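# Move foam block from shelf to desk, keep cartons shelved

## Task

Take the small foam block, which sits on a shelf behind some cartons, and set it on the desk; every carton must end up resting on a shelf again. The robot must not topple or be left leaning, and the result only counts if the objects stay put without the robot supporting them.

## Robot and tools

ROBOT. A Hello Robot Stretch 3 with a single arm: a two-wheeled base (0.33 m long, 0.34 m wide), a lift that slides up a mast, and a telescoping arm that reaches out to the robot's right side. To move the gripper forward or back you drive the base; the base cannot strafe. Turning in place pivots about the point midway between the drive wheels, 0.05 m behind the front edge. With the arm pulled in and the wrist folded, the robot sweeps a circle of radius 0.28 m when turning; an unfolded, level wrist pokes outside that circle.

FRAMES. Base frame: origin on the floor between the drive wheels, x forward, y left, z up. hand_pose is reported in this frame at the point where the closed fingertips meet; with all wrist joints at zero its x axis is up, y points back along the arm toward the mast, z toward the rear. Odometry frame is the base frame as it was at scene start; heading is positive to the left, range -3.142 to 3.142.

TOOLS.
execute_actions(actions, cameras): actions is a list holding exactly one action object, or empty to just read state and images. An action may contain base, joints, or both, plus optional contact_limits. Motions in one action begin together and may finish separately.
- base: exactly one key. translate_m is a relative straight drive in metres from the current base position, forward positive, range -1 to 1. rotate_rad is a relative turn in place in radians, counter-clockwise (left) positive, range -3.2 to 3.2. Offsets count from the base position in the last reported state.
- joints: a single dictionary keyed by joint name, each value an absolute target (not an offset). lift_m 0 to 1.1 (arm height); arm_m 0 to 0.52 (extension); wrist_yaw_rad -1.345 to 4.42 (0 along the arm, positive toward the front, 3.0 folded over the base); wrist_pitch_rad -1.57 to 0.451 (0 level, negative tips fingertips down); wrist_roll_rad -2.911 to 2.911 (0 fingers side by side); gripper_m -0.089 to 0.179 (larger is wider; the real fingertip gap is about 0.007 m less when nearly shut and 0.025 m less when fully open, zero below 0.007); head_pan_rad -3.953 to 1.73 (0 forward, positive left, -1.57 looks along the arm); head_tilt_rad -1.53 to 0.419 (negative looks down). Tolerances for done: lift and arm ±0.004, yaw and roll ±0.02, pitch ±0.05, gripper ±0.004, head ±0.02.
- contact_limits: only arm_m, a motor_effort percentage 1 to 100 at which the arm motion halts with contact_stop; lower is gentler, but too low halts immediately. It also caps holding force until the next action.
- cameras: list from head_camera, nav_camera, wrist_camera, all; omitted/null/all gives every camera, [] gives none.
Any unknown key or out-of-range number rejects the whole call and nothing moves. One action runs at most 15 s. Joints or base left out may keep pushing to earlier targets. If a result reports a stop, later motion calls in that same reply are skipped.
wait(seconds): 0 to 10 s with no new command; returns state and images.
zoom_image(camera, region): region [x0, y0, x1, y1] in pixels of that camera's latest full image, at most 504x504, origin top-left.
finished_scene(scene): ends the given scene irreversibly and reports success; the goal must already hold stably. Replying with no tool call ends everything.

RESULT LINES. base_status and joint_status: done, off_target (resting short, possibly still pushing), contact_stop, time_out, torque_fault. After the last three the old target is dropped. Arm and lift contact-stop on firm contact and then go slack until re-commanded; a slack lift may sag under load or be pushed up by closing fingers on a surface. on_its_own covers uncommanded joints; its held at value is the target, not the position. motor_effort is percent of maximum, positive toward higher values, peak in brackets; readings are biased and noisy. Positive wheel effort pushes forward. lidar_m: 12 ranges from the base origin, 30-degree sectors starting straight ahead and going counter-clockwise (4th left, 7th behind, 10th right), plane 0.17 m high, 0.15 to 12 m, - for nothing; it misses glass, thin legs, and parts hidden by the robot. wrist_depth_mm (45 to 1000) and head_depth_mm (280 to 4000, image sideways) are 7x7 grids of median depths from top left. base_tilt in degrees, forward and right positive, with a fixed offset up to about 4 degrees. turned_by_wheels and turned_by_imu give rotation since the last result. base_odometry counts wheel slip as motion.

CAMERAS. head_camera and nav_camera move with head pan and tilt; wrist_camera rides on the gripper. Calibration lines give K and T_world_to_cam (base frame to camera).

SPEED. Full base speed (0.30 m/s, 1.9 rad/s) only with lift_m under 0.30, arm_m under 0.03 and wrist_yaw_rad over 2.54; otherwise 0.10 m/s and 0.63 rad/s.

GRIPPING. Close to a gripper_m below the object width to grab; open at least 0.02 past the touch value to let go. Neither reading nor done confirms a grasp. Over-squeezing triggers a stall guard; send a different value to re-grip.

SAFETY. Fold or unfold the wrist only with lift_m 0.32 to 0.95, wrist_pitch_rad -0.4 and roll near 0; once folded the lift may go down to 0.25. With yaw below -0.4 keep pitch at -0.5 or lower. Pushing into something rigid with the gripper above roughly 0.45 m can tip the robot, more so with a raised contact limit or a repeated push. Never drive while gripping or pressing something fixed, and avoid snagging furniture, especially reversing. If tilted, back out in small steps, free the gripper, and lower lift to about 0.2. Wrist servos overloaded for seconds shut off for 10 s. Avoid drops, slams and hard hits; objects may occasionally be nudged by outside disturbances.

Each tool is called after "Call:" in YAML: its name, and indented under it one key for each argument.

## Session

Call:
execute_actions:
  actions:
    - {"joints":{"head_pan_rad":1.0,"head_tilt_rad":-0.4,"lift_m":0.28,"wrist_yaw_rad":3.0,"wrist_pitch_rad":-0.4}}
  cameras: ["head_camera","nav_camera"]

Call:
execute_actions:
  actions:
    - {"joints":{"head_pan_rad":-1.1}}
  cameras: ["head_camera","nav_camera"]

Call:
execute_actions:
  actions:
    - {"joints":{"head_pan_rad":-3.2}}
  cameras: ["head_camera","nav_camera"]

Scene clock: 1.67 s.
base_odometry: x=+0.000 y=+0.000 heading=+0.000 (m, m, rad; odometry frame)
turned_by_wheels: +0.000 (rad since the last result)
turned_by_imu: +0.000 (rad since the last result)
base_tilt: forward=-0.8 right=+2.0 (deg)
lidar_m: 1.73 2.06 1.72 2.24 2.17 2.23 2.31 2.22 2.30 1.66 1.59 1.63
head_depth_mm: 1775 1852 1891 2032 2132 1946 1552 / 1825 1919 1968 2118 2238 1924 1544 / 1916 2013 2060 1803 2259 1915 1538 / 2006 2106 2201 2352 2442 1901 1533 / 2087 2209 2335 2495 2524 1915 1528 / 2194 2323 2473 2630 2495 1889 1518 / 2309 2450 2609 2821 2483 1885 1514
base_status: not commanded
joint_positions: lift_m=+0.280 arm_m=+0.001 wrist_yaw_rad=+2.998 wrist_pitch_rad=-0.424 wrist_roll_rad=+0.016 gripper_m=+0.037 head_pan_rad=+0.993 head_tilt_rad=-0.395
joint_status: all done
motor_effort: left_wheel=+0(1) right_wheel=-1(1) lift_m=+25(24) arm_m=-1(1) wrist_yaw_rad=+3(3) wrist_pitch_rad=+8(9) wrist_roll_rad=+0(0) gripper_m=+0(0) head_pan_rad=+3(38) head_tilt_rad=-2(25) (%)
hand_pose: x=+0.0108 y=+0.0750 z=+0.2915 quat_wxyz=(+0.199, +0.705, +0.097, +0.674) (m; base frame)
wrist_depth_mm: - - - - - - - / - - - - - - - / - - - - - - 915 / 848 824 797 788 745 724 712 / 652 649 - 632 620 587 569 / 532 522 - 518 - 492 481 / 458 473 - - 430 414 409
pictures: head_camera (sideways: a quarter turn clockwise sets it upright), nav_camera (sideways: a quarter turn counterclockwise sets it upright)
camera_calibration (this result's frames):
head_camera: T_world_to_cam=[[-0.143402, -0.3077, -0.940615, 1.24457], [-0.856267, 0.515136, -0.0379721, 0.0598959], [0.496229, 0.799972, -0.337345, 0.38762], [0, 0, 0, 1]] pos_world=[0.0374126, 0.0420148, 1.3037]
nav_camera: T_world_to_cam=[[0.258901, 0.306313, 0.916047, -1.14678], [0.837727, -0.543304, -0.0550928, 0.116573], [0.480816, 0.781661, -0.397268, 0.474827], [0, 0, 0, 1]] pos_world=[-0.0290574, 0.0434555, 1.24556]
Images, in order (width x height): head_camera 896x504, nav_camera 672x504.

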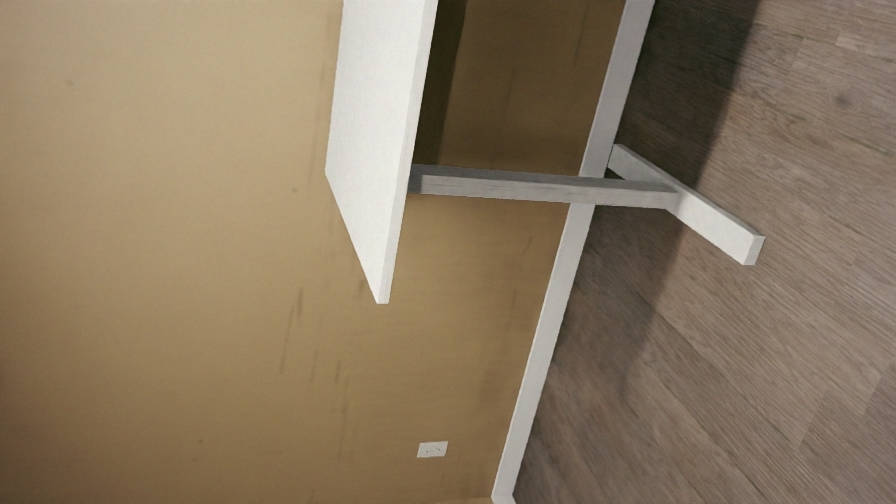

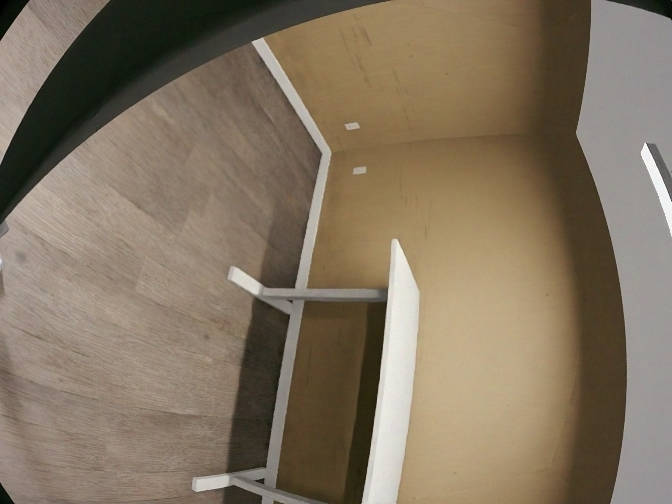

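Scene clock: 3.17 s.
base_odometry: x=+0.000 y=+0.000 heading=+0.000 (m, m, rad; odometry frame)
turned_by_wheels: +0.000 (rad since the last result)
turned_by_imu: +0.000 (rad since the last result)
base_tilt: forward=-0.9 right=+2.0 (deg)
lidar_m: 1.73 2.06 1.71 2.25 2.17 2.23 2.31 2.23 2.31 1.67 1.59 1.63
head_depth_mm: 1387 1465 1555 1649 1761 1855 1552 / 1379 1454 1549 1649 1747 1843 1543 / 1373 1462 1540 1638 1750 1844 1543 / 1374 1452 1534 1628 1741 1824 1537 / 1367 1434 1523 1619 1739 1824 1528 / 1352 1421 1509 1596 1706 1787 1526 / 1333 1407 1492 1580 1691 1769 1515
base_status: not commanded
joint_positions: lift_m=+0.280 arm_m=+0.001 wrist_yaw_rad=+2.998 wrist_pitch_rad=-0.424 wrist_roll_rad=+0.016 gripper_m=+0.037 head_pan_rad=-1.093 head_tilt_rad=-0.395
joint_status: all done
motor_effort: left_wheel=-1(1) right_wheel=-2(1) lift_m=+25(25) arm_m=-1(1) wrist_yaw_rad=+3(3) wrist_pitch_rad=+8(8) wrist_roll_rad=+0(0) gripper_m=+0(0) head_pan_rad=-2(37) head_tilt_rad=-1(2) (%)
hand_pose: x=+0.0108 y=+0.0750 z=+0.2915 quat_wxyz=(+0.199, +0.705, +0.097, +0.674) (m; base frame)
wrist_depth_mm: - - - - - - - / - - - - - - - / - - - - - - 950 / 849 834 795 784 760 729 700 / 653 639 - 630 613 590 571 / 537 523 - 523 - 495 482 / 457 473 - - 425 413 413
pictures: head_camera (sideways: a quarter turn clockwise sets it upright), nav_camera (sideways: a quarter turn counterclockwise sets it upright)
camera_calibration (this result's frames):
head_camera: T_world_to_cam=[[-0.197356, 0.276553, -0.940515, 1.24477], [0.869932, 0.491708, -0.0379613, 0.049352], [0.451961, -0.825676, -0.337624, 0.388253], [0, 0, 0, 1]] pos_world=[0.0272549, -0.0479401, 1.30368]
nav_camera: T_world_to_cam=[[0.139283, -0.376396, 0.915929, -1.1459], [-0.885335, -0.461679, -0.0550936, 0.127085], [0.443602, -0.80323, -0.397541, 0.475409], [0, 0, 0, 1]] pos_world=[0.0612253, 0.00922252, 1.24556]
Images, in order (width x height): head_camera 896x504, nav_camera 672x504.

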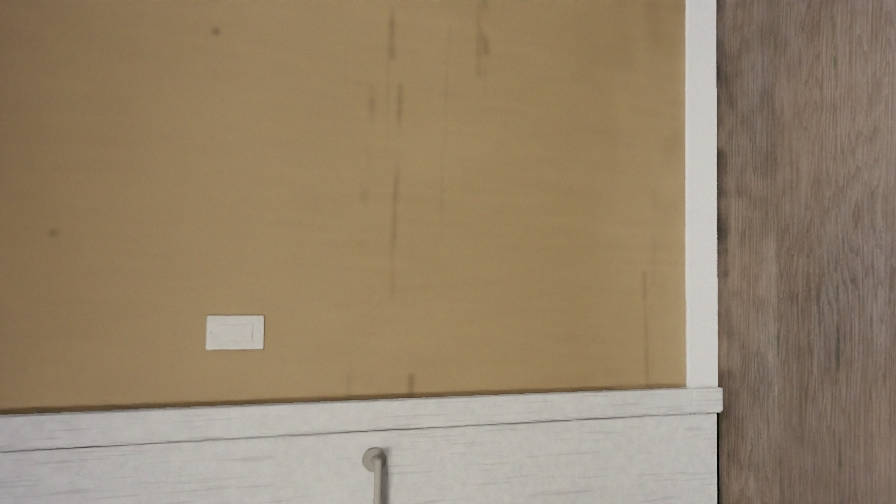

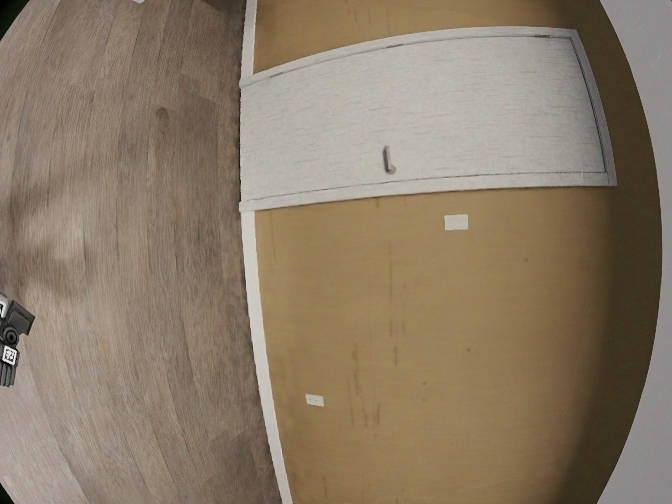

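Scene clock: 4.67 s.
base_odometry: x=+0.000 y=+0.000 heading=+0.000 (m, m, rad; odometry frame)
turned_by_wheels: +0.000 (rad since the last result)
turned_by_imu: +0.000 (rad since the last result)
base_tilt: forward=-0.9 right=+2.0 (deg)
lidar_m: 1.73 2.07 1.72 2.25 2.17 2.23 2.30 2.22 2.31 1.66 1.59 1.63
head_depth_mm: 2459 2516 2615 2706 2590 1933 1551 / 2700 2842 2895 3024 2554 1922 1547 / 2880 3059 3212 3359 2555 1911 1535 / 2388 2569 2740 2917 2538 1911 1537 / 2588 2693 2899 3013 2529 1911 1522 / 2462 2560 2673 2855 2479 1893 1521 / 2331 2195 2270 2494 2393 1893 1513
base_status: not commanded
joint_positions: lift_m=+0.280 arm_m=+0.001 wrist_yaw_rad=+2.998 wrist_pitch_rad=-0.424 wrist_roll_rad=+0.016 gripper_m=+0.037 head_pan_rad=-3.193 head_tilt_rad=-0.395
joint_status: all done
motor_effort: left_wheel=+0(0) right_wheel=-2(2) lift_m=+25(25) arm_m=-1(1) wrist_yaw_rad=+3(3) wrist_pitch_rad=+8(8) wrist_roll_rad=+0(0) gripper_m=+0(0) head_pan_rad=-3(36) head_tilt_rad=-2(2) (%)
hand_pose: x=+0.0108 y=+0.0750 z=+0.2915 quat_wxyz=(+0.199, +0.705, +0.097, +0.674) (m; base frame)
wrist_depth_mm: - - - - - - - / - - - - - - - / - - - - - - 953 / 839 829 779 763 757 737 713 / 658 634 - 631 623 582 576 / 537 533 - 528 - 490 481 / 450 477 - - 422 419 409
pictures: head_camera (sideways: a quarter turn clockwise sets it upright), nav_camera (sideways: a quarter turn counterclockwise sets it upright)
camera_calibration (this result's frames):
head_camera: T_world_to_cam=[[0.338405, 0.0307396, -0.940498, 1.24148], [-0.014736, -0.999171, -0.0379595, 0.0547461], [-0.940885, 0.0267049, -0.337671, 0.396811], [0, 0, 0, 1]] pos_world=[-0.0459623, 0.0059414, 1.30368]
nav_camera: T_world_to_cam=[[-0.395271, 0.0697952, 0.915909, -1.14261], [0.0484385, 0.997306, -0.0550937, 0.121389], [-0.917287, 0.0225883, -0.397586, 0.483769], [0, 0, 0, 1]] pos_world=[-0.0137662, -0.0522407, 1.24556]
Images, in order (width x height): head_camera 896x504, nav_camera 672x504.

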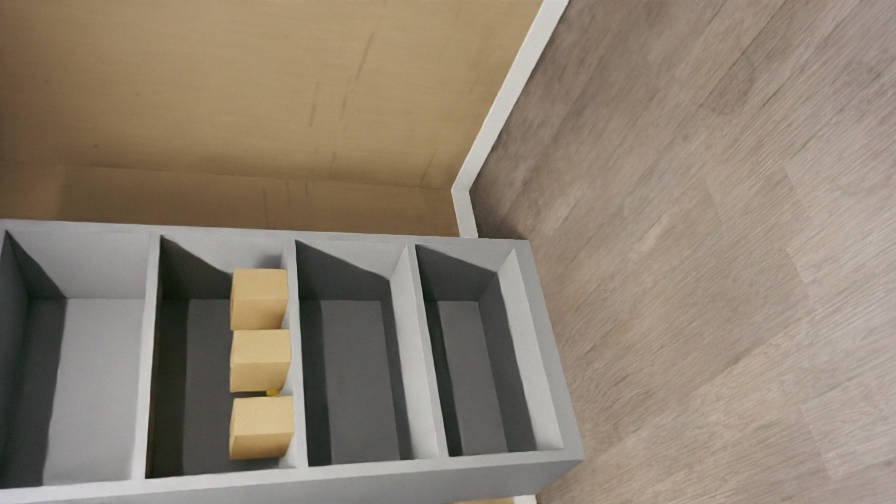

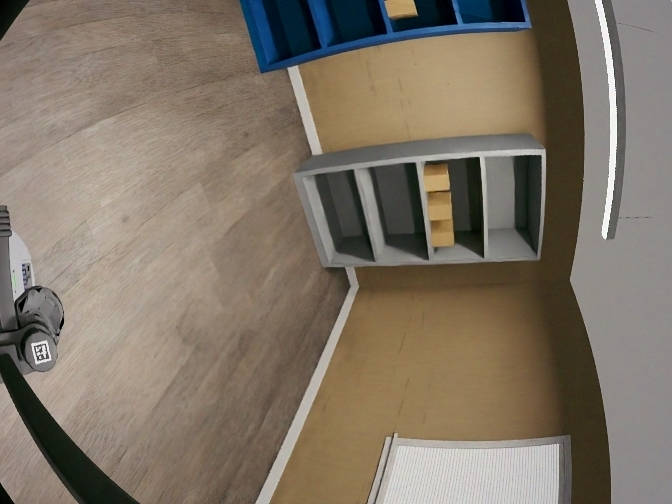

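Call:
execute_actions:
  actions:
    - {"base":{"translate_m":-1.0},"joints":{"head_pan_rad":-2.6}}
  cameras: []

Call:
execute_actions:
  actions:
    - {"base":{"translate_m":-1.0}}
  cameras: []

Call:
execute_actions:
  actions:
    - {"base":{"rotate_rad":-1.04},"joints":{"head_pan_rad":-1.6,"head_tilt_rad":-0.6,"lift_m":0.9}}
  cameras: ["head_camera","nav_camera"]

Scene clock: 10.80 s.
base_odometry: x=-1.000 y=+0.000 heading=+0.000 (m, m, rad; odometry frame)
turned_by_wheels: +0.000 (rad since the last result)
turned_by_imu: -0.009 (rad since the last result)
base_tilt: forward=-0.9 right=+2.1 (deg)
lidar_m: 2.72 2.46 2.38 1.72 1.65 1.69 1.69 1.36 1.54 2.09 2.11 2.18
head_depth_mm: 1549 1648 1475 1853 1711 1823 1545 / 1553 1647 1344 1850 1687 1819 1548 / 1286 1475 1475 1755 1579 1746 1531 / 1580 1663 1761 1878 2002 1904 1528 / 1576 1669 1767 1874 1998 1907 1531 / 1577 1671 1766 1891 1993 1903 1515 / 1582 1661 1762 1869 2011 1880 1519
base_status: done
joint_positions: lift_m=+0.280 arm_m=+0.001 wrist_yaw_rad=+2.999 wrist_pitch_rad=-0.423 wrist_roll_rad=+0.016 gripper_m=+0.037 head_pan_rad=-2.607 head_tilt_rad=-0.396
joint_status: all done
motor_effort: left_wheel=+0(9) right_wheel=-2(10) lift_m=+25(25) arm_m=-1(1) wrist_yaw_rad=+1(2) wrist_pitch_rad=+7(8) wrist_roll_rad=+0(0) gripper_m=+0(0) head_pan_rad=+3(32) head_tilt_rad=-1(2) (%)
hand_pose: x=+0.0107 y=+0.0752 z=+0.2916 quat_wxyz=(+0.199, +0.705, +0.097, +0.674) (m; base frame)
wrist_depth_mm: - - - - - - - / - - - - - - - / - - - - - - 950 / 839 832 817 789 757 744 724 / 648 648 - 620 615 585 574 / 543 527 - 528 - 490 483 / 456 471 - - 423 421 408
pictures: none
No camera images: the call's "cameras" was empty. Leave "cameras" out to get every camera's image.

Scene clock: 15.73 s.
base_odometry: x=-2.000 y=+0.000 heading=+0.000 (m, m, rad; odometry frame)
turned_by_wheels: +0.000 (rad since the last result)
turned_by_imu: -0.009 (rad since the last result)
base_tilt: forward=-0.9 right=+2.0 (deg)
lidar_m: 3.60 3.33 1.64 1.17 1.12 1.15 0.69 0.96 0.63 1.34 2.18 2.71
head_depth_mm: 622 864 909 715 620 1074 919 / 630 865 916 825 598 1094 915 / 641 863 894 513 545 1088 911 / 653 861 898 512 546 1092 910 / 665 861 914 919 613 1090 905 / 678 860 896 704 596 1089 902 / 692 862 891 514 545 1082 903
base_status: done
joint_positions: lift_m=+0.280 arm_m=+0.001 wrist_yaw_rad=+2.999 wrist_pitch_rad=-0.423 wrist_roll_rad=+0.016 gripper_m=+0.037 head_pan_rad=-2.607 head_tilt_rad=-0.396
joint_status: not commanded
motor_effort: left_wheel=+1(9) right_wheel=-3(10) lift_m=+25(25) arm_m=-1(1) wrist_yaw_rad=+2(2) wrist_pitch_rad=+8(8) wrist_roll_rad=+0(0) gripper_m=+0(0) head_pan_rad=+3(3) head_tilt_rad=-1(1) (%)
hand_pose: x=+0.0107 y=+0.0752 z=+0.2917 quat_wxyz=(+0.199, +0.705, +0.097, +0.674) (m; base frame)
wrist_depth_mm: 794 - - - - - - / 833 902 - - - - - / 878 944 - - - - 946 / 866 816 793 765 755 729 722 / 657 645 - 632 623 578 570 / 526 530 - 516 - 488 478 / 454 477 - - 423 417 411
pictures: none
No camera images: the call's "cameras" was empty. Leave "cameras" out to get every camera's image.

Scene clock: 22.20 s.
base_odometry: x=-2.000 y=+0.000 heading=-1.040 (m, m, rad; odometry frame)
turned_by_wheels: -1.040 (rad since the last result)
turned_by_imu: -1.039 (rad since the last result)
base_tilt: forward=-0.9 right=+2.0 (deg)
lidar_m: 2.18 2.72 3.64 3.33 1.63 1.17 1.12 1.15 0.69 0.96 0.63 1.34
head_depth_mm: 813 852 653 577 1143 940 - / 809 883 804 596 1138 927 - / 808 610 504 558 1131 925 815 / 807 602 502 556 1133 922 812 / 804 863 789 563 1129 918 820 / 801 860 743 584 1119 915 809 / 798 602 516 556 1119 910 825
base_status: done
joint_positions: lift_m=+0.900 arm_m=+0.001 wrist_yaw_rad=+2.999 wrist_pitch_rad=-0.423 wrist_roll_rad=+0.016 gripper_m=+0.037 head_pan_rad=-1.607 head_tilt_rad=-0.593
joint_status: all done
motor_effort: left_wheel=+2(10) right_wheel=-5(10) lift_m=+34(36) arm_m=-1(1) wrist_yaw_rad=+2(2) wrist_pitch_rad=+7(8) wrist_roll_rad=+0(0) gripper_m=+1(0) head_pan_rad=+3(38) head_tilt_rad=-3(20) (%)
hand_pose: x=+0.0107 y=+0.0752 z=+0.9114 quat_wxyz=(+0.199, +0.705, +0.097, +0.674) (m; base frame)
wrist_depth_mm: - - - - - - - / - - - - - - - / - - - - - - - / - - - - - - - / - - - - - - - / - - - - - - - / - - - - - - -
pictures: head_camera (sideways: a quarter turn clockwise sets it upright), nav_camera (sideways: a quarter turn counterclockwise sets it upright)
camera_calibration (this result's frames):
head_camera: T_world_to_cam=[[-0.0293737, 0.516224, -0.85595, 1.13342], [0.999523, 0.0070322, -0.0300595, 0.0382655], [-0.00949824, -0.856425, -0.516184, 0.623423], [0, 0, 0, 1]] pos_world=[0.00096677, -0.0514509, 1.2931]
nav_camera: T_world_to_cam=[[-0.0700767, -0.568551, 0.819658, -1.01906], [-0.997527, 0.0443282, -0.0545357, 0.127029], [-0.0053277, -0.821453, -0.570251, 0.702872], [0, 0, 0, 1]] pos_world=[0.0590468, -0.00764446, 1.24303]
Images, in order (width x height): head_camera 896x504, nav_camera 672x504.

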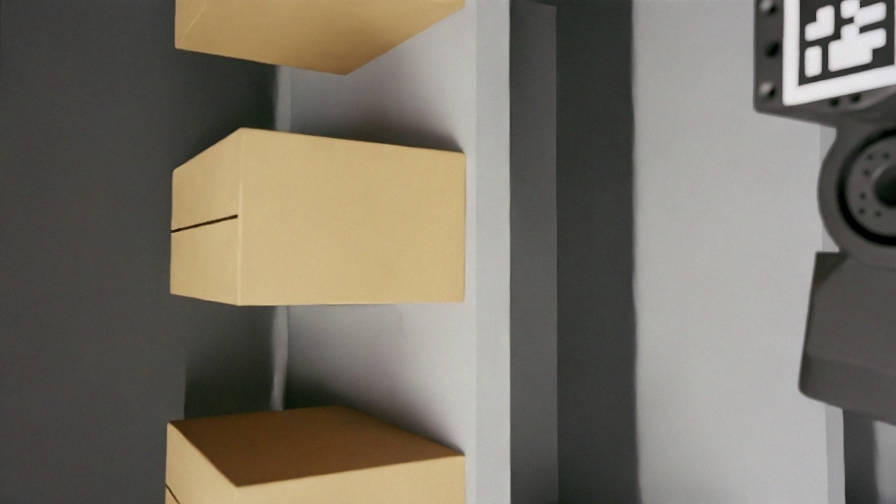

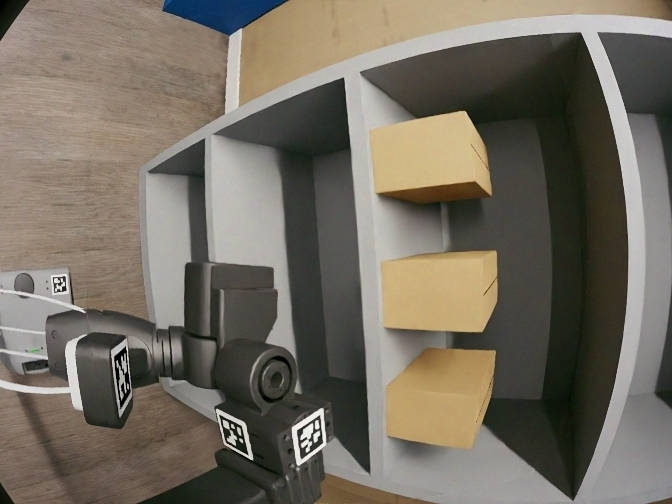

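Call:
execute_actions:
  actions:
    - {"joints":{"wrist_yaw_rad":0,"lift_m":0.95,"gripper_m":0.17}}
  cameras: []

Call:
execute_actions:
  actions:
    - {"joints":{"wrist_pitch_rad":0.03}}
  cameras: ["wrist_camera"]

Scene clock: 25.47 s.
base_odometry: x=-2.000 y=+0.000 heading=-1.040 (m, m, rad; odometry frame)
turned_by_wheels: +0.000 (rad since the last result)
turned_by_imu: -0.001 (rad since the last result)
base_tilt: forward=-0.9 right=+2.0 (deg)
lidar_m: 2.18 2.72 3.62 3.32 1.63 1.17 1.12 1.15 0.69 0.96 0.63 1.34
head_depth_mm: 815 851 652 578 1149 - - / 813 885 805 595 1143 - - / 808 608 505 558 1145 - - / 808 602 503 557 1143 - - / 804 861 787 563 1125 928 1161 / 801 860 741 584 1122 890 827 / 797 603 516 556 1115 913 824
base_status: not commanded
joint_positions: lift_m=+0.950 arm_m=+0.001 wrist_yaw_rad=+0.002 wrist_pitch_rad=-0.422 wrist_roll_rad=+0.016 gripper_m=+0.170 head_pan_rad=-1.607 head_tilt_rad=-0.593
joint_status: all done
motor_effort: left_wheel=+3(3) right_wheel=-5(5) lift_m=+34(35) arm_m=-1(1) wrist_yaw_rad=-3(3) wrist_pitch_rad=+7(7) wrist_roll_rad=+0(0) gripper_m=+0(87) head_pan_rad=+3(3) head_tilt_rad=-3(3) (%)
hand_pose: x=-0.0210 y=-0.3701 z=+0.9615 quat_wxyz=(+0.686, +0.148, -0.696, -0.149) (m; base frame)
wrist_depth_mm: 246 263 613 246 250 346 250 / 266 278 396 267 274 314 266 / 281 281 278 282 277 274 273 / 433 631 828 832 811 778 518 / 436 604 811 811 788 744 514 / 432 - 686 677 662 641 465 / 467 570 574 578 569 561 505
pictures: none
No camera images: the call's "cameras" was empty. Leave "cameras" out to get every camera's image.

Scene clock: 26.53 s.
base_odometry: x=-2.000 y=+0.000 heading=-1.040 (m, m, rad; odometry frame)
turned_by_wheels: +0.000 (rad since the last result)
turned_by_imu: +0.000 (rad since the last result)
base_tilt: forward=-0.9 right=+2.0 (deg)
lidar_m: 2.17 2.71 3.62 3.32 1.63 1.17 1.12 1.15 0.69 0.96 0.63 1.35
head_depth_mm: 812 853 652 598 1145 - - / 807 883 804 608 1134 - - / 807 609 504 559 - - - / 804 602 503 556 - - - / 804 863 786 563 1127 894 831 / 802 861 742 610 1122 918 829 / 799 602 516 555 1119 913 828
base_status: not commanded
joint_positions: lift_m=+0.950 arm_m=+0.001 wrist_yaw_rad=+0.002 wrist_pitch_rad=+0.002 wrist_roll_rad=+0.016 gripper_m=+0.170 head_pan_rad=-1.607 head_tilt_rad=-0.593
joint_status: all done
motor_effort: left_wheel=+2(3) right_wheel=-5(5) lift_m=+34(34) arm_m=-1(1) wrist_yaw_rad=-4(3) wrist_pitch_rad=+9(8) wrist_roll_rad=+0(0) gripper_m=+1(0) head_pan_rad=+3(3) head_tilt_rad=-2(3) (%)
hand_pose: x=-0.0208 y=-0.4026 z=+1.0651 quat_wxyz=(+0.702, +0.000, -0.712, +0.001) (m; base frame)
wrist_depth_mm: 452 622 676 669 667 674 506 / 446 655 695 681 672 669 459 / 285 286 713 276 280 358 272 / 288 288 476 283 282 358 277 / 294 292 423 288 288 367 283 / 302 - 308 290 290 288 285 / 386 604 763 770 753 730 547
pictures: wrist_camera
camera_calibration (this result's frames):
wrist_camera: T_world_to_cam=[[-0.997855, -0.0446528, -0.0478792, 0.0213481], [0.0413301, 0.137538, -0.989634, 1.14879], [0.0507751, -0.989489, -0.135397, -0.0869428], [0, 0, 0, 1]] pos_world=[-0.0217629, -0.243078, 1.12614]
Images, in order (width x height): wrist_camera 644x364.

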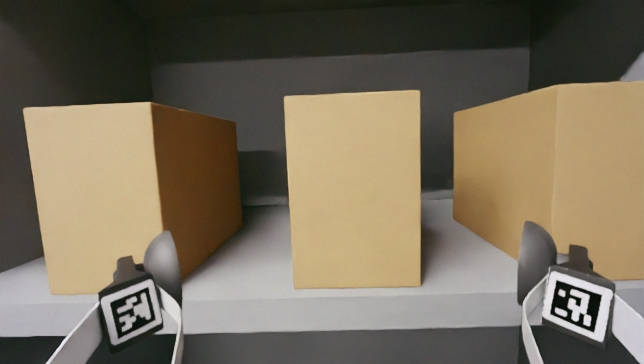

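Call:
execute_actions:
  actions:
    - {"base":{"translate_m":-0.009},"joints":{"arm_m":0.185}}
  cameras: ["wrist_camera"]

Call:
execute_actions:
  actions:
    - {"joints":{"gripper_m":0.05,"lift_m":0.953}}
  cameras: ["wrist_camera"]

Call:
execute_actions:
  actions:
    - {"base":{"translate_m":0.16}}

Scene clock: 30.03 s.
base_odometry: x=-2.005 y=+0.008 heading=-1.040 (m, m, rad; odometry frame)
turned_by_wheels: +0.000 (rad since the last result)
turned_by_imu: -0.001 (rad since the last result)
base_tilt: forward=-0.9 right=+2.0 (deg)
lidar_m: 2.19 2.73 3.65 3.32 1.62 1.16 1.11 1.14 0.69 0.96 0.63 1.35
head_depth_mm: 815 718 626 - 1104 927 838 / 812 885 910 - - 925 837 / 809 681 501 - 1032 923 832 / 805 601 499 - 1059 921 833 / 804 855 744 563 1123 916 829 / 802 869 784 583 1122 913 828 / 799 641 548 556 1119 914 826
base_status: done
joint_positions: lift_m=+0.950 arm_m=+0.185 wrist_yaw_rad=+0.000 wrist_pitch_rad=+0.004 wrist_roll_rad=+0.016 gripper_m=+0.170 head_pan_rad=-1.607 head_tilt_rad=-0.593
joint_status: all done
motor_effort: left_wheel=+2(7) right_wheel=-4(10) lift_m=+34(34) arm_m=+1(1) wrist_yaw_rad=-1(3) wrist_pitch_rad=+8(9) wrist_roll_rad=+0(0) gripper_m=+0(0) head_pan_rad=+3(2) head_tilt_rad=-2(2) (%)
hand_pose: x=-0.0213 y=-0.5860 z=+1.0654 quat_wxyz=(+0.702, -0.001, -0.712, +0.001) (m; base frame)
wrist_depth_mm: 462 510 101 99 97 96 481 / 454 515 102 100 99 99 230 / 203 246 104 103 101 101 219 / 202 260 106 105 103 102 221 / 200 248 108 107 105 104 222 / 199 - 110 109 107 106 203 / 190 217 113 111 109 109 197
pictures: wrist_camera
camera_calibration (this result's frames):
wrist_camera: T_world_to_cam=[[-0.997942, -0.0427126, -0.04782, 0.0137329], [0.0416074, 0.136065, -0.989826, 1.17374], [0.0487847, -0.989779, -0.134008, -0.270048], [0, 0, 0, 1]] pos_world=[-0.0219576, -0.426407, 1.12627]
Images, in order (width x height): wrist_camera 644x364.

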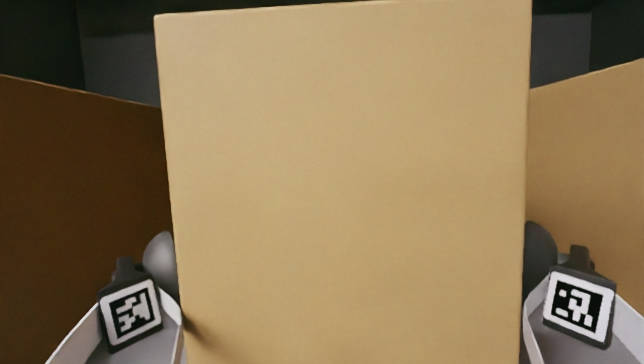

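Scene clock: 31.73 s.
base_odometry: x=-2.005 y=+0.008 heading=-1.040 (m, m, rad; odometry frame)
turned_by_wheels: +0.000 (rad since the last result)
turned_by_imu: +0.000 (rad since the last result)
base_tilt: forward=-0.9 right=+2.0 (deg)
lidar_m: 2.19 2.72 3.63 3.34 1.61 1.16 1.11 1.14 0.69 0.96 0.64 1.35
head_depth_mm: 814 719 625 - 1073 927 838 / 810 882 912 - - 927 837 / 809 678 518 - 1050 924 835 / 808 601 511 - 1059 920 830 / 803 856 547 562 1127 916 829 / 801 869 782 584 1118 915 828 / 796 641 548 557 1115 912 825
base_status: not commanded
joint_positions: lift_m=+0.953 arm_m=+0.185 wrist_yaw_rad=+0.000 wrist_pitch_rad=+0.004 wrist_roll_rad=+0.016 gripper_m=+0.052 head_pan_rad=-1.607 head_tilt_rad=-0.593
joint_status: all done
motor_effort: left_wheel=+2(2) right_wheel=-4(4) lift_m=+34(36) arm_m=+1(1) wrist_yaw_rad=-1(1) wrist_pitch_rad=+8(8) wrist_roll_rad=+0(0) gripper_m=-34(99) head_pan_rad=+3(3) head_tilt_rad=-2(3) (%)
hand_pose: x=-0.0213 y=-0.5860 z=+1.0684 quat_wxyz=(+0.702, -0.001, -0.712, +0.001) (m; base frame)
wrist_depth_mm: 462 516 505 498 495 501 490 / 455 522 118 117 115 313 255 / 203 280 121 119 118 274 218 / 201 277 123 121 120 277 221 / 200 273 125 124 122 122 222 / 199 252 128 126 124 123 212 / 198 221 131 129 127 196 204
pictures: wrist_camera
camera_calibration (this result's frames):
wrist_camera: T_world_to_cam=[[-0.997943, -0.0427088, -0.0478192, 0.0138756], [0.0416071, 0.136065, -0.989826, 1.1767], [0.0487808, -0.989779, -0.134008, -0.269659], [0, 0, 0, 1]] pos_world=[-0.0219579, -0.426419, 1.12926]
Images, in order (width x height): wrist_camera 644x364.

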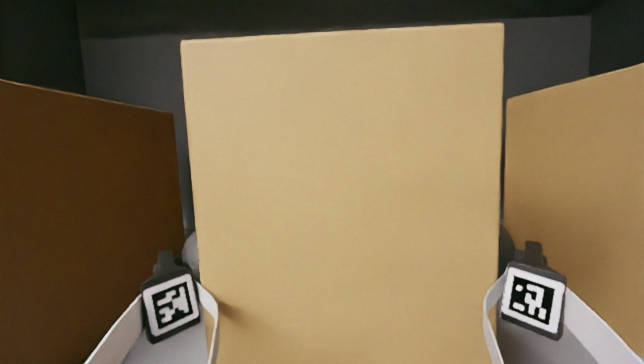

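Scene clock: 34.27 s.
base_odometry: x=-1.924 y=-0.130 heading=-1.040 (m, m, rad; odometry frame)
turned_by_wheels: +0.000 (rad since the last result)
turned_by_imu: +0.000 (rad since the last result)
base_tilt: forward=-0.9 right=+2.0 (deg)
lidar_m: 2.03 2.56 3.41 3.75 1.84 1.32 1.27 0.80 0.85 0.93 0.55 1.20
head_depth_mm: 811 881 915 - 1093 932 838 / 808 879 826 - - 926 836 / 803 679 518 - 1052 923 833 / 804 600 510 - 1060 921 831 / 796 621 549 563 1125 916 831 / 799 586 506 551 1100 913 826 / 783 579 508 554 848 845 806
base_status: done
joint_positions: lift_m=+0.953 arm_m=+0.185 wrist_yaw_rad=-0.005 wrist_pitch_rad=+0.004 wrist_roll_rad=+0.016 gripper_m=+0.066 head_pan_rad=-1.607 head_tilt_rad=-0.593
joint_status: not commanded
on_its_own: gripper_m is held at +0.065, not at your +0.050, by its stall guard, which is still easing
motor_effort: left_wheel=+0(7) right_wheel=-1(1) lift_m=+34(34) arm_m=+1(1) wrist_yaw_rad=+7(8) wrist_pitch_rad=+9(8) wrist_roll_rad=+0(0) gripper_m=-25(34) head_pan_rad=+3(3) head_tilt_rad=-2(3) (%)
hand_pose: x=-0.0229 y=-0.5860 z=+1.0684 quat_wxyz=(+0.702, -0.003, -0.712, -0.001) (m; base frame)
wrist_depth_mm: 295 422 504 497 495 509 490 / 117 156 118 117 115 506 502 / 117 147 120 119 117 514 507 / 117 147 123 121 119 517 520 / 116 146 126 124 122 123 436 / 117 139 128 126 125 123 291 / 116 149 131 129 127 197 212
pictures: head_camera (sideways: a quarter turn clockwise sets it upright), nav_camera (sideways: a quarter turn counterclockwise sets it upright), wrist_camera
camera_calibration (this result's frames):
head_camera: T_world_to_cam=[[-0.0293738, 0.516224, -0.85595, 1.13342], [0.999523, 0.00703244, -0.0300595, 0.0382655], [-0.00949803, -0.856425, -0.516184, 0.623423], [0, 0, 0, 1]] pos_world=[0.000966783, -0.0514509, 1.2931]
nav_camera: T_world_to_cam=[[-0.0700766, -0.568551, 0.819658, -1.01906], [-0.997527, 0.044328, -0.0545357, 0.127029], [-0.00532751, -0.821453, -0.570251, 0.702872], [0, 0, 0, 1]] pos_world=[0.0590468, -0.00764444, 1.24303]
wrist_camera: T_world_to_cam=[[-0.998177, -0.0368171, -0.0478185, 0.0158118], [0.0424089, 0.135817, -0.989826, 1.17664], [0.0429371, -0.99005, -0.134008, -0.269883], [0, 0, 0, 1]] pos_world=[-0.022529, -0.426423, 1.12926]
Images, in order (width x height): head_camera 896x504, nav_camera 672x504, wrist_camera 644x364.

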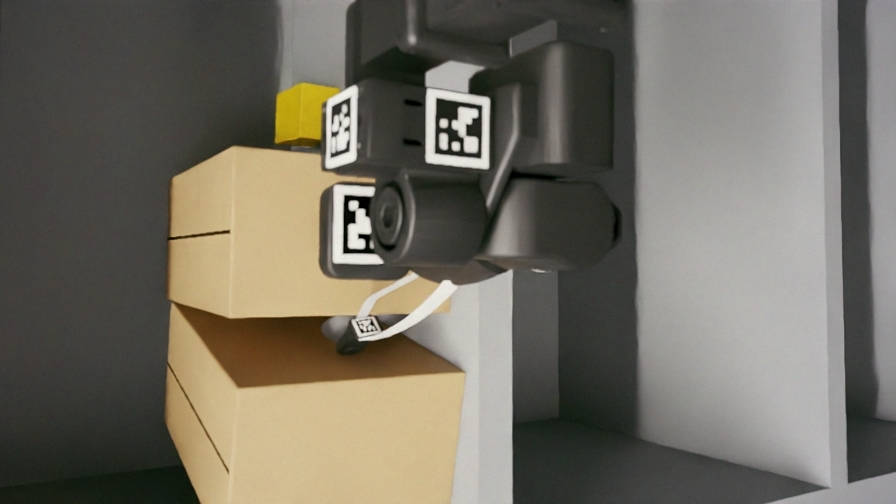

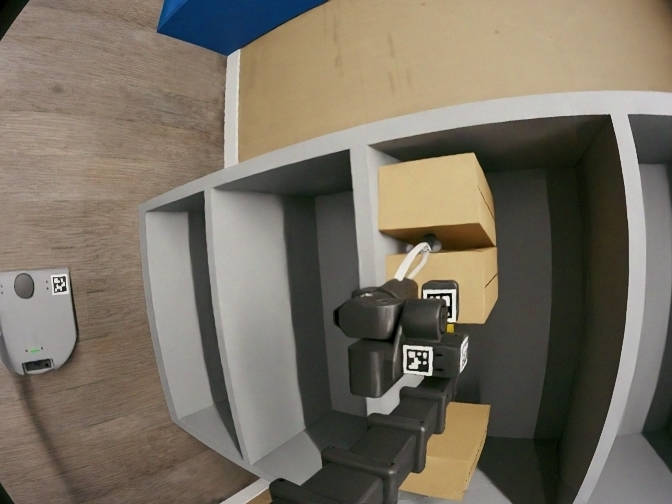

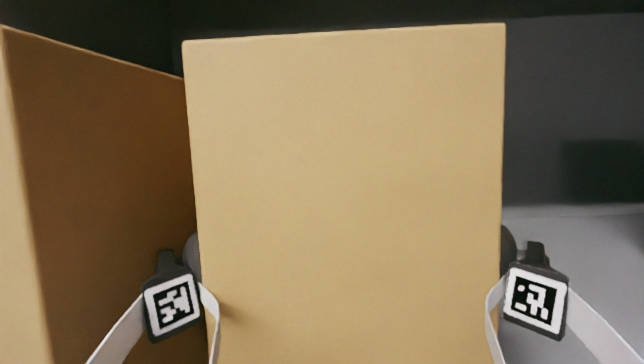

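Call:
execute_actions:
  actions:
    - {"base":{"translate_m":-0.012},"joints":{"lift_m":0.95,"gripper_m":0.155}}
  cameras: []

Call:
execute_actions:
  actions:
    - {"joints":{"arm_m":0.05}}
  cameras: []

Call:
execute_actions:
  actions:
    - {"base":{"translate_m":-0.125},"joints":{"lift_m":1.02,"gripper_m":0.105,"wrist_pitch_rad":-0.4}}
  cameras: []

Call:
execute_actions:
  actions:
    - {"joints":{"arm_m":0.3}}
  cameras: ["wrist_camera","nav_camera"]

Scene clock: 37.07 s.
base_odometry: x=-1.930 y=-0.120 heading=-1.039 (m, m, rad; odometry frame)
turned_by_wheels: +0.000 (rad since the last result)
turned_by_imu: +0.000 (rad since the last result)
base_tilt: forward=-0.9 right=+2.0 (deg)
lidar_m: 2.04 2.58 3.44 3.32 1.82 1.31 1.26 0.79 0.84 0.96 0.56 1.21
head_depth_mm: 814 882 915 - 1106 927 839 / 808 877 840 - - 924 836 / 806 842 518 - 1034 922 837 / 804 601 514 - 1060 918 832 / 800 658 597 562 1124 919 829 / 799 587 513 555 1121 913 828 / 785 578 506 553 891 867 808
base_status: done
joint_positions: lift_m=+0.950 arm_m=+0.185 wrist_yaw_rad=+0.002 wrist_pitch_rad=+0.014 wrist_roll_rad=+0.016 gripper_m=+0.155 head_pan_rad=-1.607 head_tilt_rad=-0.593
joint_status: all done
motor_effort: left_wheel=+2(5) right_wheel=-4(11) lift_m=+24(28) arm_m=+1(1) wrist_yaw_rad=-3(7) wrist_pitch_rad=+5(9) wrist_roll_rad=+0(0) gripper_m=+0(81) head_pan_rad=+3(3) head_tilt_rad=-3(3) (%)
hand_pose: x=-0.0208 y=-0.5863 z=+1.0684 quat_wxyz=(+0.702, -0.004, -0.712, +0.006) (m; base frame)
wrist_depth_mm: 305 427 509 504 498 492 491 / 128 178 119 118 116 504 508 / 127 160 120 119 117 511 517 / 127 159 123 121 120 511 519 / 127 155 125 123 122 121 447 / 127 144 127 126 125 123 308 / 126 166 129 129 127 127 206
pictures: none
No camera images: the call's "cameras" was empty. Leave "cameras" out to get every camera's image.

Scene clock: 39.30 s.
base_odometry: x=-1.930 y=-0.120 heading=-1.039 (m, m, rad; odometry frame)
turned_by_wheels: +0.000 (rad since the last result)
turned_by_imu: +0.000 (rad since the last result)
base_tilt: forward=-0.9 right=+2.0 (deg)
lidar_m: 2.04 2.57 3.42 3.33 1.82 1.31 1.25 0.79 0.84 0.96 0.56 1.22
head_depth_mm: 811 883 858 600 - - - / 809 882 800 651 - - - / 804 843 533 573 - - - / 801 602 523 564 - - - / 799 661 608 564 1126 918 830 / 798 586 516 553 1120 913 828 / 788 579 507 554 893 866 807
base_status: not commanded
joint_positions: lift_m=+0.950 arm_m=+0.050 wrist_yaw_rad=+0.001 wrist_pitch_rad=+0.013 wrist_roll_rad=+0.016 gripper_m=+0.155 head_pan_rad=-1.607 head_tilt_rad=-0.593
joint_status: all done
motor_effort: left_wheel=+2(2) right_wheel=-5(5) lift_m=+24(24) arm_m=-3(4) wrist_yaw_rad=-2(3) wrist_pitch_rad=+5(5) wrist_roll_rad=+0(0) gripper_m=+0(0) head_pan_rad=+3(3) head_tilt_rad=-3(3) (%)
hand_pose: x=-0.0211 y=-0.4518 z=+1.0682 quat_wxyz=(+0.702, -0.004, -0.712, +0.005) (m; base frame)
wrist_depth_mm: 299 425 627 609 623 622 602 / 301 398 648 631 638 634 619 / 269 241 272 250 644 632 396 / 270 245 273 257 502 642 400 / 280 253 293 259 386 516 380 / 278 265 295 264 263 299 304 / 241 234 233 231 230 228 225
pictures: none
No camera images: the call's "cameras" was empty. Leave "cameras" out to get every camera's image.

Scene clock: 41.50 s.
base_odometry: x=-1.993 y=-0.012 heading=-1.039 (m, m, rad; odometry frame)
turned_by_wheels: +0.000 (rad since the last result)
turned_by_imu: -0.001 (rad since the last result)
base_tilt: forward=-0.9 right=+2.0 (deg)
lidar_m: 2.16 2.70 3.60 3.32 1.64 1.18 1.13 1.17 0.70 0.96 0.62 1.33
head_depth_mm: 812 862 - - - - 1187 / 810 883 908 - - - 1001 / 807 880 901 - - - 1188 / 804 876 795 - - - 1159 / 804 839 567 576 1087 915 827 / 800 587 522 561 1115 917 826 / 800 593 523 558 1117 914 826
base_status: done
joint_positions: lift_m=+1.020 arm_m=+0.050 wrist_yaw_rad=+0.001 wrist_pitch_rad=-0.413 wrist_roll_rad=+0.016 gripper_m=+0.105 head_pan_rad=-1.607 head_tilt_rad=-0.593
joint_status: all done
motor_effort: left_wheel=+3(3) right_wheel=-5(8) lift_m=+34(35) arm_m=-3(3) wrist_yaw_rad=-2(2) wrist_pitch_rad=+4(5) wrist_roll_rad=+0(0) gripper_m=+0(84) head_pan_rad=+3(3) head_tilt_rad=-3(2) (%)
hand_pose: x=-0.0212 y=-0.4202 z=+1.0335 quat_wxyz=(+0.687, +0.145, -0.697, -0.146) (m; base frame)
wrist_depth_mm: 250 226 228 595 591 371 243 / 261 242 246 602 607 373 245 / 265 269 263 428 415 353 246 / 275 301 290 317 307 302 262 / 277 277 275 271 272 269 266 / 424 590 769 760 763 - 534 / 414 558 659 657 631 617 521
pictures: none
No camera images: the call's "cameras" was empty. Leave "cameras" out to get every camera's image.

Scene clock: 44.57 s.
base_odometry: x=-1.993 y=-0.012 heading=-1.039 (m, m, rad; odometry frame)
turned_by_wheels: +0.000 (rad since the last result)
turned_by_imu: -0.001 (rad since the last result)
base_tilt: forward=-0.9 right=+2.0 (deg)
lidar_m: 2.16 2.70 3.59 3.32 1.65 1.18 1.13 1.16 0.70 0.96 0.62 1.33
head_depth_mm: 815 - 742 599 1142 928 840 / 812 - - 595 1140 927 834 / 808 - - 592 1136 921 835 / 807 853 839 566 1133 919 831 / 803 840 666 586 1127 915 828 / 801 608 640 583 1123 917 829 / 799 642 650 581 1117 912 825
base_status: not commanded
joint_positions: lift_m=+1.020 arm_m=+0.300 wrist_yaw_rad=+0.001 wrist_pitch_rad=-0.415 wrist_roll_rad=+0.016 gripper_m=+0.105 head_pan_rad=-1.607 head_tilt_rad=-0.593
joint_status: all done
motor_effort: left_wheel=+1(2) right_wheel=-4(4) lift_m=+34(34) arm_m=+1(1) wrist_yaw_rad=-1(2) wrist_pitch_rad=+5(5) wrist_roll_rad=+0(0) gripper_m=+0(0) head_pan_rad=+3(3) head_tilt_rad=-3(3) (%)
hand_pose: x=-0.0213 y=-0.6694 z=+1.0331 quat_wxyz=(+0.687, +0.145, -0.697, -0.147) (m; base frame)
wrist_depth_mm: 108 113 299 368 369 367 365 / 116 121 268 399 400 397 391 / 126 130 242 401 410 402 364 / 137 141 220 287 293 296 248 / 149 155 207 246 241 236 227 / 165 170 204 204 199 - 191 / 175 179 173 171 170 162 163
pictures: nav_camera (sideways: a quarter turn counterclockwise sets it upright), wrist_camera
camera_calibration (this result's frames):
nav_camera: T_world_to_cam=[[-0.0700651, -0.568552, 0.819658, -1.01906], [-0.997528, 0.0443078, -0.0545357, 0.127029], [-0.00531086, -0.821453, -0.570252, 0.702872], [0, 0, 0, 1]] pos_world=[0.0590469, -0.00764336, 1.24303]
wrist_camera: T_world_to_cam=[[-0.997954, -0.0197056, -0.0608248, 0.0374652], [0.0413205, 0.527191, -0.848742, 1.26913], [0.0487913, -0.849519, -0.525298, 0.141214], [0, 0, 0, 1]] pos_world=[-0.0219426, -0.548371, 1.15362]
Images, in order (width x height): nav_camera 672x504, wrist_camera 644x364.

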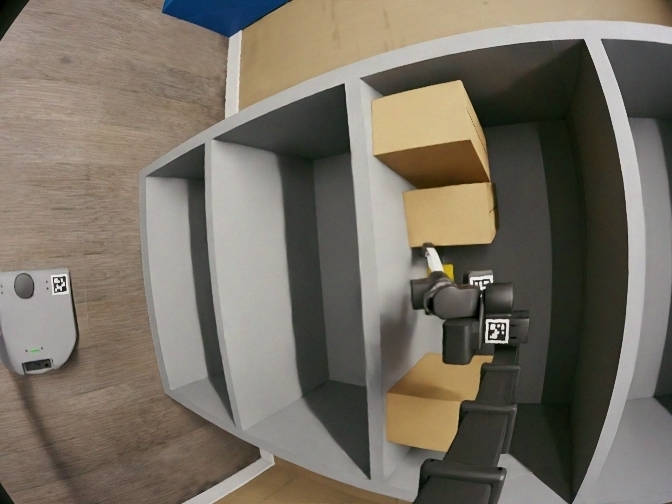

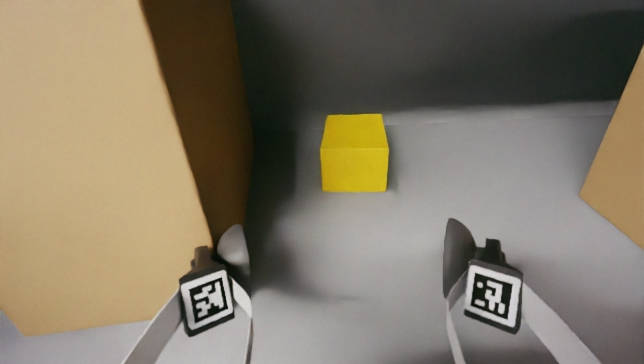

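Call:
execute_actions:
  actions:
    - {"base":{"translate_m":-0.022},"joints":{"arm_m":0.26,"gripper_m":0.09}}
  cameras: []

Call:
execute_actions:
  actions:
    - {"joints":{"arm_m":0.39,"wrist_pitch_rad":-0.47}}
  cameras: ["wrist_camera"]

Scene clock: 47.10 s.
base_odometry: x=-2.004 y=+0.007 heading=-1.039 (m, m, rad; odometry frame)
turned_by_wheels: +0.000 (rad since the last result)
turned_by_imu: -0.001 (rad since the last result)
base_tilt: forward=-0.9 right=+2.1 (deg)
lidar_m: 2.18 2.73 3.59 3.31 1.61 1.16 1.11 1.14 0.68 0.96 0.64 1.35
head_depth_mm: 810 862 628 574 1141 928 839 / 812 - - 583 1137 927 837 / 810 - - 569 1135 921 836 / 805 864 - 566 1132 917 831 / 804 861 834 587 1124 919 832 / 801 610 642 583 1122 912 827 / 798 645 652 580 1119 912 827
base_status: done
joint_positions: lift_m=+1.020 arm_m=+0.260 wrist_yaw_rad=+0.001 wrist_pitch_rad=-0.415 wrist_roll_rad=+0.016 gripper_m=+0.090 head_pan_rad=-1.607 head_tilt_rad=-0.593
joint_status: all done
motor_effort: left_wheel=+2(3) right_wheel=-4(9) lift_m=+34(34) arm_m=-3(3) wrist_yaw_rad=-2(1) wrist_pitch_rad=+5(5) wrist_roll_rad=+0(0) gripper_m=+0(60) head_pan_rad=+3(3) head_tilt_rad=-3(3) (%)
hand_pose: x=-0.0213 y=-0.6300 z=+1.0331 quat_wxyz=(+0.687, +0.145, -0.697, -0.147) (m; base frame)
wrist_depth_mm: 143 150 393 408 413 405 217 / 154 160 355 443 436 440 219 / 166 171 324 366 421 402 221 / 180 186 287 315 305 293 222 / 198 204 234 247 243 237 213 / 208 209 210 203 198 200 192 / 181 178 171 171 169 163 164
pictures: none
No camera images: the call's "cameras" was empty. Leave "cameras" out to get every camera's image.

Scene clock: 49.30 s.
base_odometry: x=-2.004 y=+0.007 heading=-1.039 (m, m, rad; odometry frame)
turned_by_wheels: +0.000 (rad since the last result)
turned_by_imu: +0.000 (rad since the last result)
base_tilt: forward=-0.9 right=+2.1 (deg)
lidar_m: 2.18 2.72 3.63 3.31 1.61 1.16 1.11 1.14 0.69 0.96 0.64 1.35
head_depth_mm: 814 - 666 574 1139 925 841 / 812 - 805 595 1140 926 838 / 809 - 754 591 1134 926 833 / 804 853 768 590 1132 923 836 / 802 862 786 586 1128 918 829 / 802 612 644 583 1121 914 826 / 800 643 654 580 1115 913 827
base_status: not commanded
joint_positions: lift_m=+1.020 arm_m=+0.390 wrist_yaw_rad=+0.001 wrist_pitch_rad=-0.483 wrist_roll_rad=+0.016 gripper_m=+0.090 head_pan_rad=-1.607 head_tilt_rad=-0.593
joint_status: all done
motor_effort: left_wheel=+2(2) right_wheel=-5(4) lift_m=+34(34) arm_m=+1(0) wrist_yaw_rad=-1(1) wrist_pitch_rad=+4(5) wrist_roll_rad=+0(0) gripper_m=+0(0) head_pan_rad=+3(3) head_tilt_rad=-3(3) (%)
hand_pose: x=-0.0214 y=-0.7505 z=+1.0182 quat_wxyz=(+0.682, +0.168, -0.691, -0.170) (m; base frame)
wrist_depth_mm: 124 182 294 294 291 295 295 / 121 174 322 321 320 323 318 / 118 168 338 263 339 327 317 / 115 162 274 200 261 256 249 / 111 155 229 211 214 209 205 / 109 149 190 182 179 181 172 / 108 134 156 157 156 149 151
pictures: wrist_camera
camera_calibration (this result's frames):
wrist_camera: T_world_to_cam=[[-0.997958, -0.015514, -0.0619542, 0.0392406], [0.0413025, 0.583136, -0.811324, 1.30316], [0.0487146, -0.812226, -0.581305, 0.149552], [0, 0, 0, 1]] pos_world=[-0.0219486, -0.63784, 1.14665]
Images, in order (width x height): wrist_camera 644x364.

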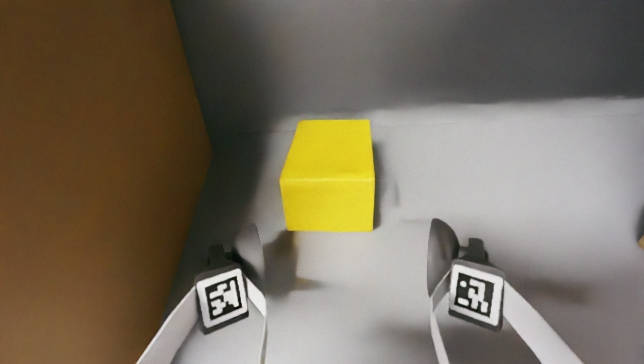

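Call:
execute_actions:
  actions:
    - {"base":{"translate_m":0.008},"joints":{"arm_m":0.475,"gripper_m":0.1}}
  cameras: ["wrist_camera"]

Call:
execute_actions:
  actions:
    - {"joints":{"gripper_m":0.012}}
  cameras: []

Call:
execute_actions:
  actions:
    - {"joints":{"lift_m":1.05}}
  cameras: []

Call:
execute_actions:
  actions:
    - {"joints":{"arm_m":0.005,"wrist_pitch_rad":-0.4}}
  cameras: ["wrist_camera"]

Scene clock: 52.17 s.
base_odometry: x=-2.000 y=+0.000 heading=-1.039 (m, m, rad; odometry frame)
turned_by_wheels: +0.000 (rad since the last result)
turned_by_imu: +0.000 (rad since the last result)
base_tilt: forward=-0.9 right=+2.1 (deg)
lidar_m: 2.18 2.71 3.60 3.32 1.63 1.17 1.12 1.15 0.69 0.96 0.63 1.34
head_depth_mm: 814 - 696 580 1142 930 837 / 811 - 851 596 1139 926 837 / 800 - 797 592 1130 925 833 / 807 868 765 589 1127 916 833 / 803 855 705 586 1126 916 826 / 804 611 643 584 1116 912 826 / 797 639 652 580 1119 911 826
base_status: done
joint_positions: lift_m=+1.020 arm_m=+0.475 wrist_yaw_rad=+0.001 wrist_pitch_rad=-0.483 wrist_roll_rad=+0.016 gripper_m=+0.100 head_pan_rad=-1.607 head_tilt_rad=-0.593
joint_status: all done
motor_effort: left_wheel=+2(7) right_wheel=-4(9) lift_m=+34(34) arm_m=+1(1) wrist_yaw_rad=-1(1) wrist_pitch_rad=+4(4) wrist_roll_rad=+0(1) gripper_m=+0(49) head_pan_rad=+3(3) head_tilt_rad=-3(3) (%)
hand_pose: x=-0.0214 y=-0.8354 z=+1.0182 quat_wxyz=(+0.682, +0.168, -0.691, -0.170) (m; base frame)
wrist_depth_mm: 131 215 220 218 218 219 218 / 128 186 238 238 238 239 239 / 125 178 262 262 261 264 262 / 121 171 276 259 258 256 247 / 118 165 226 155 164 210 204 / 115 158 185 130 131 180 173 / 112 142 156 141 147 149 150
pictures: wrist_camera
camera_calibration (this result's frames):
wrist_camera: T_world_to_cam=[[-0.997958, -0.0155049, -0.0619562, 0.0379298], [0.0413023, 0.583255, -0.811239, 1.3527], [0.0487145, -0.812141, -0.581424, 0.0807037], [0, 0, 0, 1]] pos_world=[-0.0219486, -0.722838, 1.14664]
Images, in order (width x height): wrist_camera 644x364.

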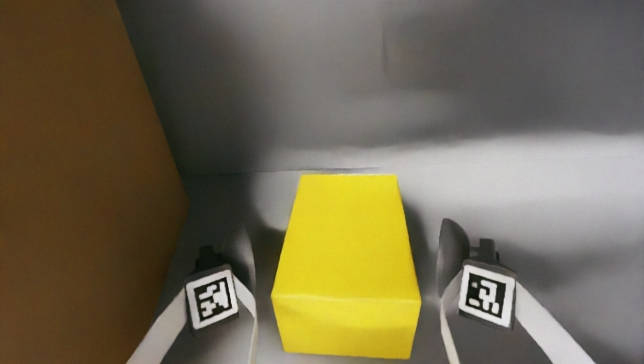

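Scene clock: 53.53 s.
base_odometry: x=-2.000 y=+0.000 heading=-1.039 (m, m, rad; odometry frame)
turned_by_wheels: +0.000 (rad since the last result)
turned_by_imu: +0.000 (rad since the last result)
base_tilt: forward=-0.8 right=+2.1 (deg)
lidar_m: 2.18 2.72 3.62 3.32 1.62 1.16 1.12 1.15 0.69 0.96 0.63 1.34
head_depth_mm: 813 - 694 578 1141 928 840 / 811 - 852 596 1145 924 835 / 799 - 798 591 1132 923 833 / 805 868 750 590 1131 919 832 / 804 852 725 587 1127 919 828 / 798 610 643 582 1119 916 828 / 797 638 653 581 1118 908 826
base_status: not commanded
joint_positions: lift_m=+1.020 arm_m=+0.475 wrist_yaw_rad=+0.001 wrist_pitch_rad=-0.484 wrist_roll_rad=+0.016 gripper_m=+0.013 head_pan_rad=-1.607 head_tilt_rad=-0.593
joint_status: all done
motor_effort: left_wheel=+1(1) right_wheel=-4(4) lift_m=+34(34) arm_m=+1(1) wrist_yaw_rad=-1(1) wrist_pitch_rad=+4(4) wrist_roll_rad=+0(0) gripper_m=-23(98) head_pan_rad=+3(3) head_tilt_rad=-3(2) (%)
hand_pose: x=-0.0214 y=-0.8354 z=+1.0181 quat_wxyz=(+0.681, +0.168, -0.691, -0.171) (m; base frame)
wrist_depth_mm: 132 214 219 220 219 219 218 / 128 186 237 240 239 238 238 / 125 179 263 264 262 262 264 / 121 170 274 258 260 254 248 / 118 165 226 154 160 208 202 / 115 159 188 130 129 176 172 / 112 151 155 139 145 152 150
pictures: none
No camera images: the call's "cameras" was empty. Leave "cameras" out to get every camera's image.

Scene clock: 54.60 s.
base_odometry: x=-2.000 y=+0.000 heading=-1.039 (m, m, rad; odometry frame)
turned_by_wheels: +0.000 (rad since the last result)
turned_by_imu: +0.000 (rad since the last result)
base_tilt: forward=-0.9 right=+2.0 (deg)
lidar_m: 2.18 2.72 3.60 3.32 1.63 1.17 1.12 1.15 0.69 0.96 0.63 1.35
head_depth_mm: 804 - 653 579 1143 925 838 / 796 892 852 594 1139 928 837 / 793 - 843 592 1134 923 836 / 798 - 775 589 1130 920 830 / 804 852 707 586 1123 918 826 / 800 611 644 583 1119 913 827 / 797 639 650 580 1115 913 824
base_status: not commanded
joint_positions: lift_m=+1.050 arm_m=+0.475 wrist_yaw_rad=+0.001 wrist_pitch_rad=-0.487 wrist_roll_rad=+0.016 gripper_m=+0.018 head_pan_rad=-1.607 head_tilt_rad=-0.593
joint_status: all done
on_its_own: gripper_m is held at +0.018, not at your +0.012, by its stall guard, which is still easing
motor_effort: left_wheel=+2(2) right_wheel=-4(4) lift_m=+34(35) arm_m=+1(1) wrist_yaw_rad=-1(1) wrist_pitch_rad=+6(5) wrist_roll_rad=+0(0) gripper_m=-2(23) head_pan_rad=+3(3) head_tilt_rad=-3(2) (%)
hand_pose: x=-0.0214 y=-0.8349 z=+1.0473 quat_wxyz=(+0.681, +0.170, -0.691, -0.172) (m; base frame)
wrist_depth_mm: 132 214 217 219 218 220 217 / 128 185 241 239 239 238 239 / 124 179 264 262 263 265 264 / 122 171 296 281 285 287 281 / 118 165 264 154 161 246 240 / 115 159 222 129 129 209 205 / 112 151 185 139 174 180 178
pictures: none
No camera images: the call's "cameras" was empty. Leave "cameras" out to get every camera's image.

Scene clock: 59.23 s.
base_odometry: x=-2.000 y=+0.000 heading=-1.039 (m, m, rad; odometry frame)
turned_by_wheels: +0.000 (rad since the last result)
turned_by_imu: -0.001 (rad since the last result)
base_tilt: forward=-0.9 right=+2.1 (deg)
lidar_m: 2.17 2.72 3.61 3.32 1.63 1.17 1.12 1.15 0.69 0.96 0.63 1.35
head_depth_mm: 813 853 - - - - - / 810 881 935 - - - - / 808 880 934 - - - - / 805 875 921 - - - - / 802 851 747 611 1104 918 833 / 800 610 643 583 1124 912 826 / 798 640 652 582 1114 913 824
base_status: not commanded
joint_positions: lift_m=+1.050 arm_m=+0.005 wrist_yaw_rad=+0.001 wrist_pitch_rad=-0.428 wrist_roll_rad=+0.016 gripper_m=+0.019 head_pan_rad=-1.607 head_tilt_rad=-0.593
joint_status: all done
on_its_own: gripper_m is held at +0.018, not at your +0.012, by its stall guard, which is not easing now
motor_effort: left_wheel=+2(2) right_wheel=-4(5) lift_m=+34(34) arm_m=-3(3) wrist_yaw_rad=-1(2) wrist_pitch_rad=+9(9) wrist_roll_rad=+0(0) gripper_m=-20(20) head_pan_rad=+3(3) head_tilt_rad=-3(3) (%)
hand_pose: x=-0.0213 y=-0.3733 z=+1.0602 quat_wxyz=(+0.686, +0.150, -0.696, -0.151) (m; base frame)
wrist_depth_mm: 304 368 374 621 629 348 246 / 279 364 397 676 669 356 262 / 300 377 438 494 477 357 287 / 334 357 375 345 347 329 314 / 341 334 325 154 160 666 468 / 433 613 800 129 129 753 531 / 461 604 672 139 620 647 526
pictures: wrist_camera
camera_calibration (this result's frames):
wrist_camera: T_world_to_cam=[[-0.997955, -0.0189262, -0.0610591, 0.0454859], [0.0413157, 0.537899, -0.841997, 1.13295], [0.0487794, -0.842797, -0.536016, 0.420829], [0, 0, 0, 1]] pos_world=[-0.0219434, -0.253876, 1.18229]
Images, in order (width x height): wrist_camera 644x364.

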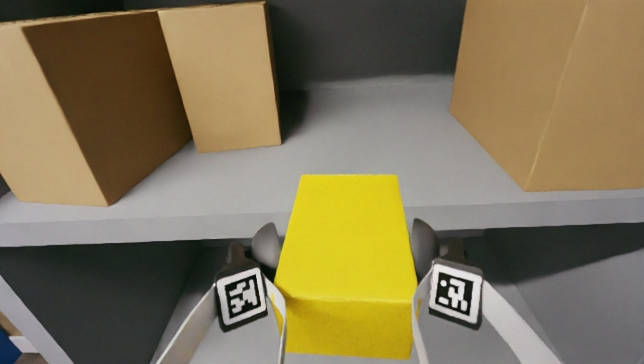

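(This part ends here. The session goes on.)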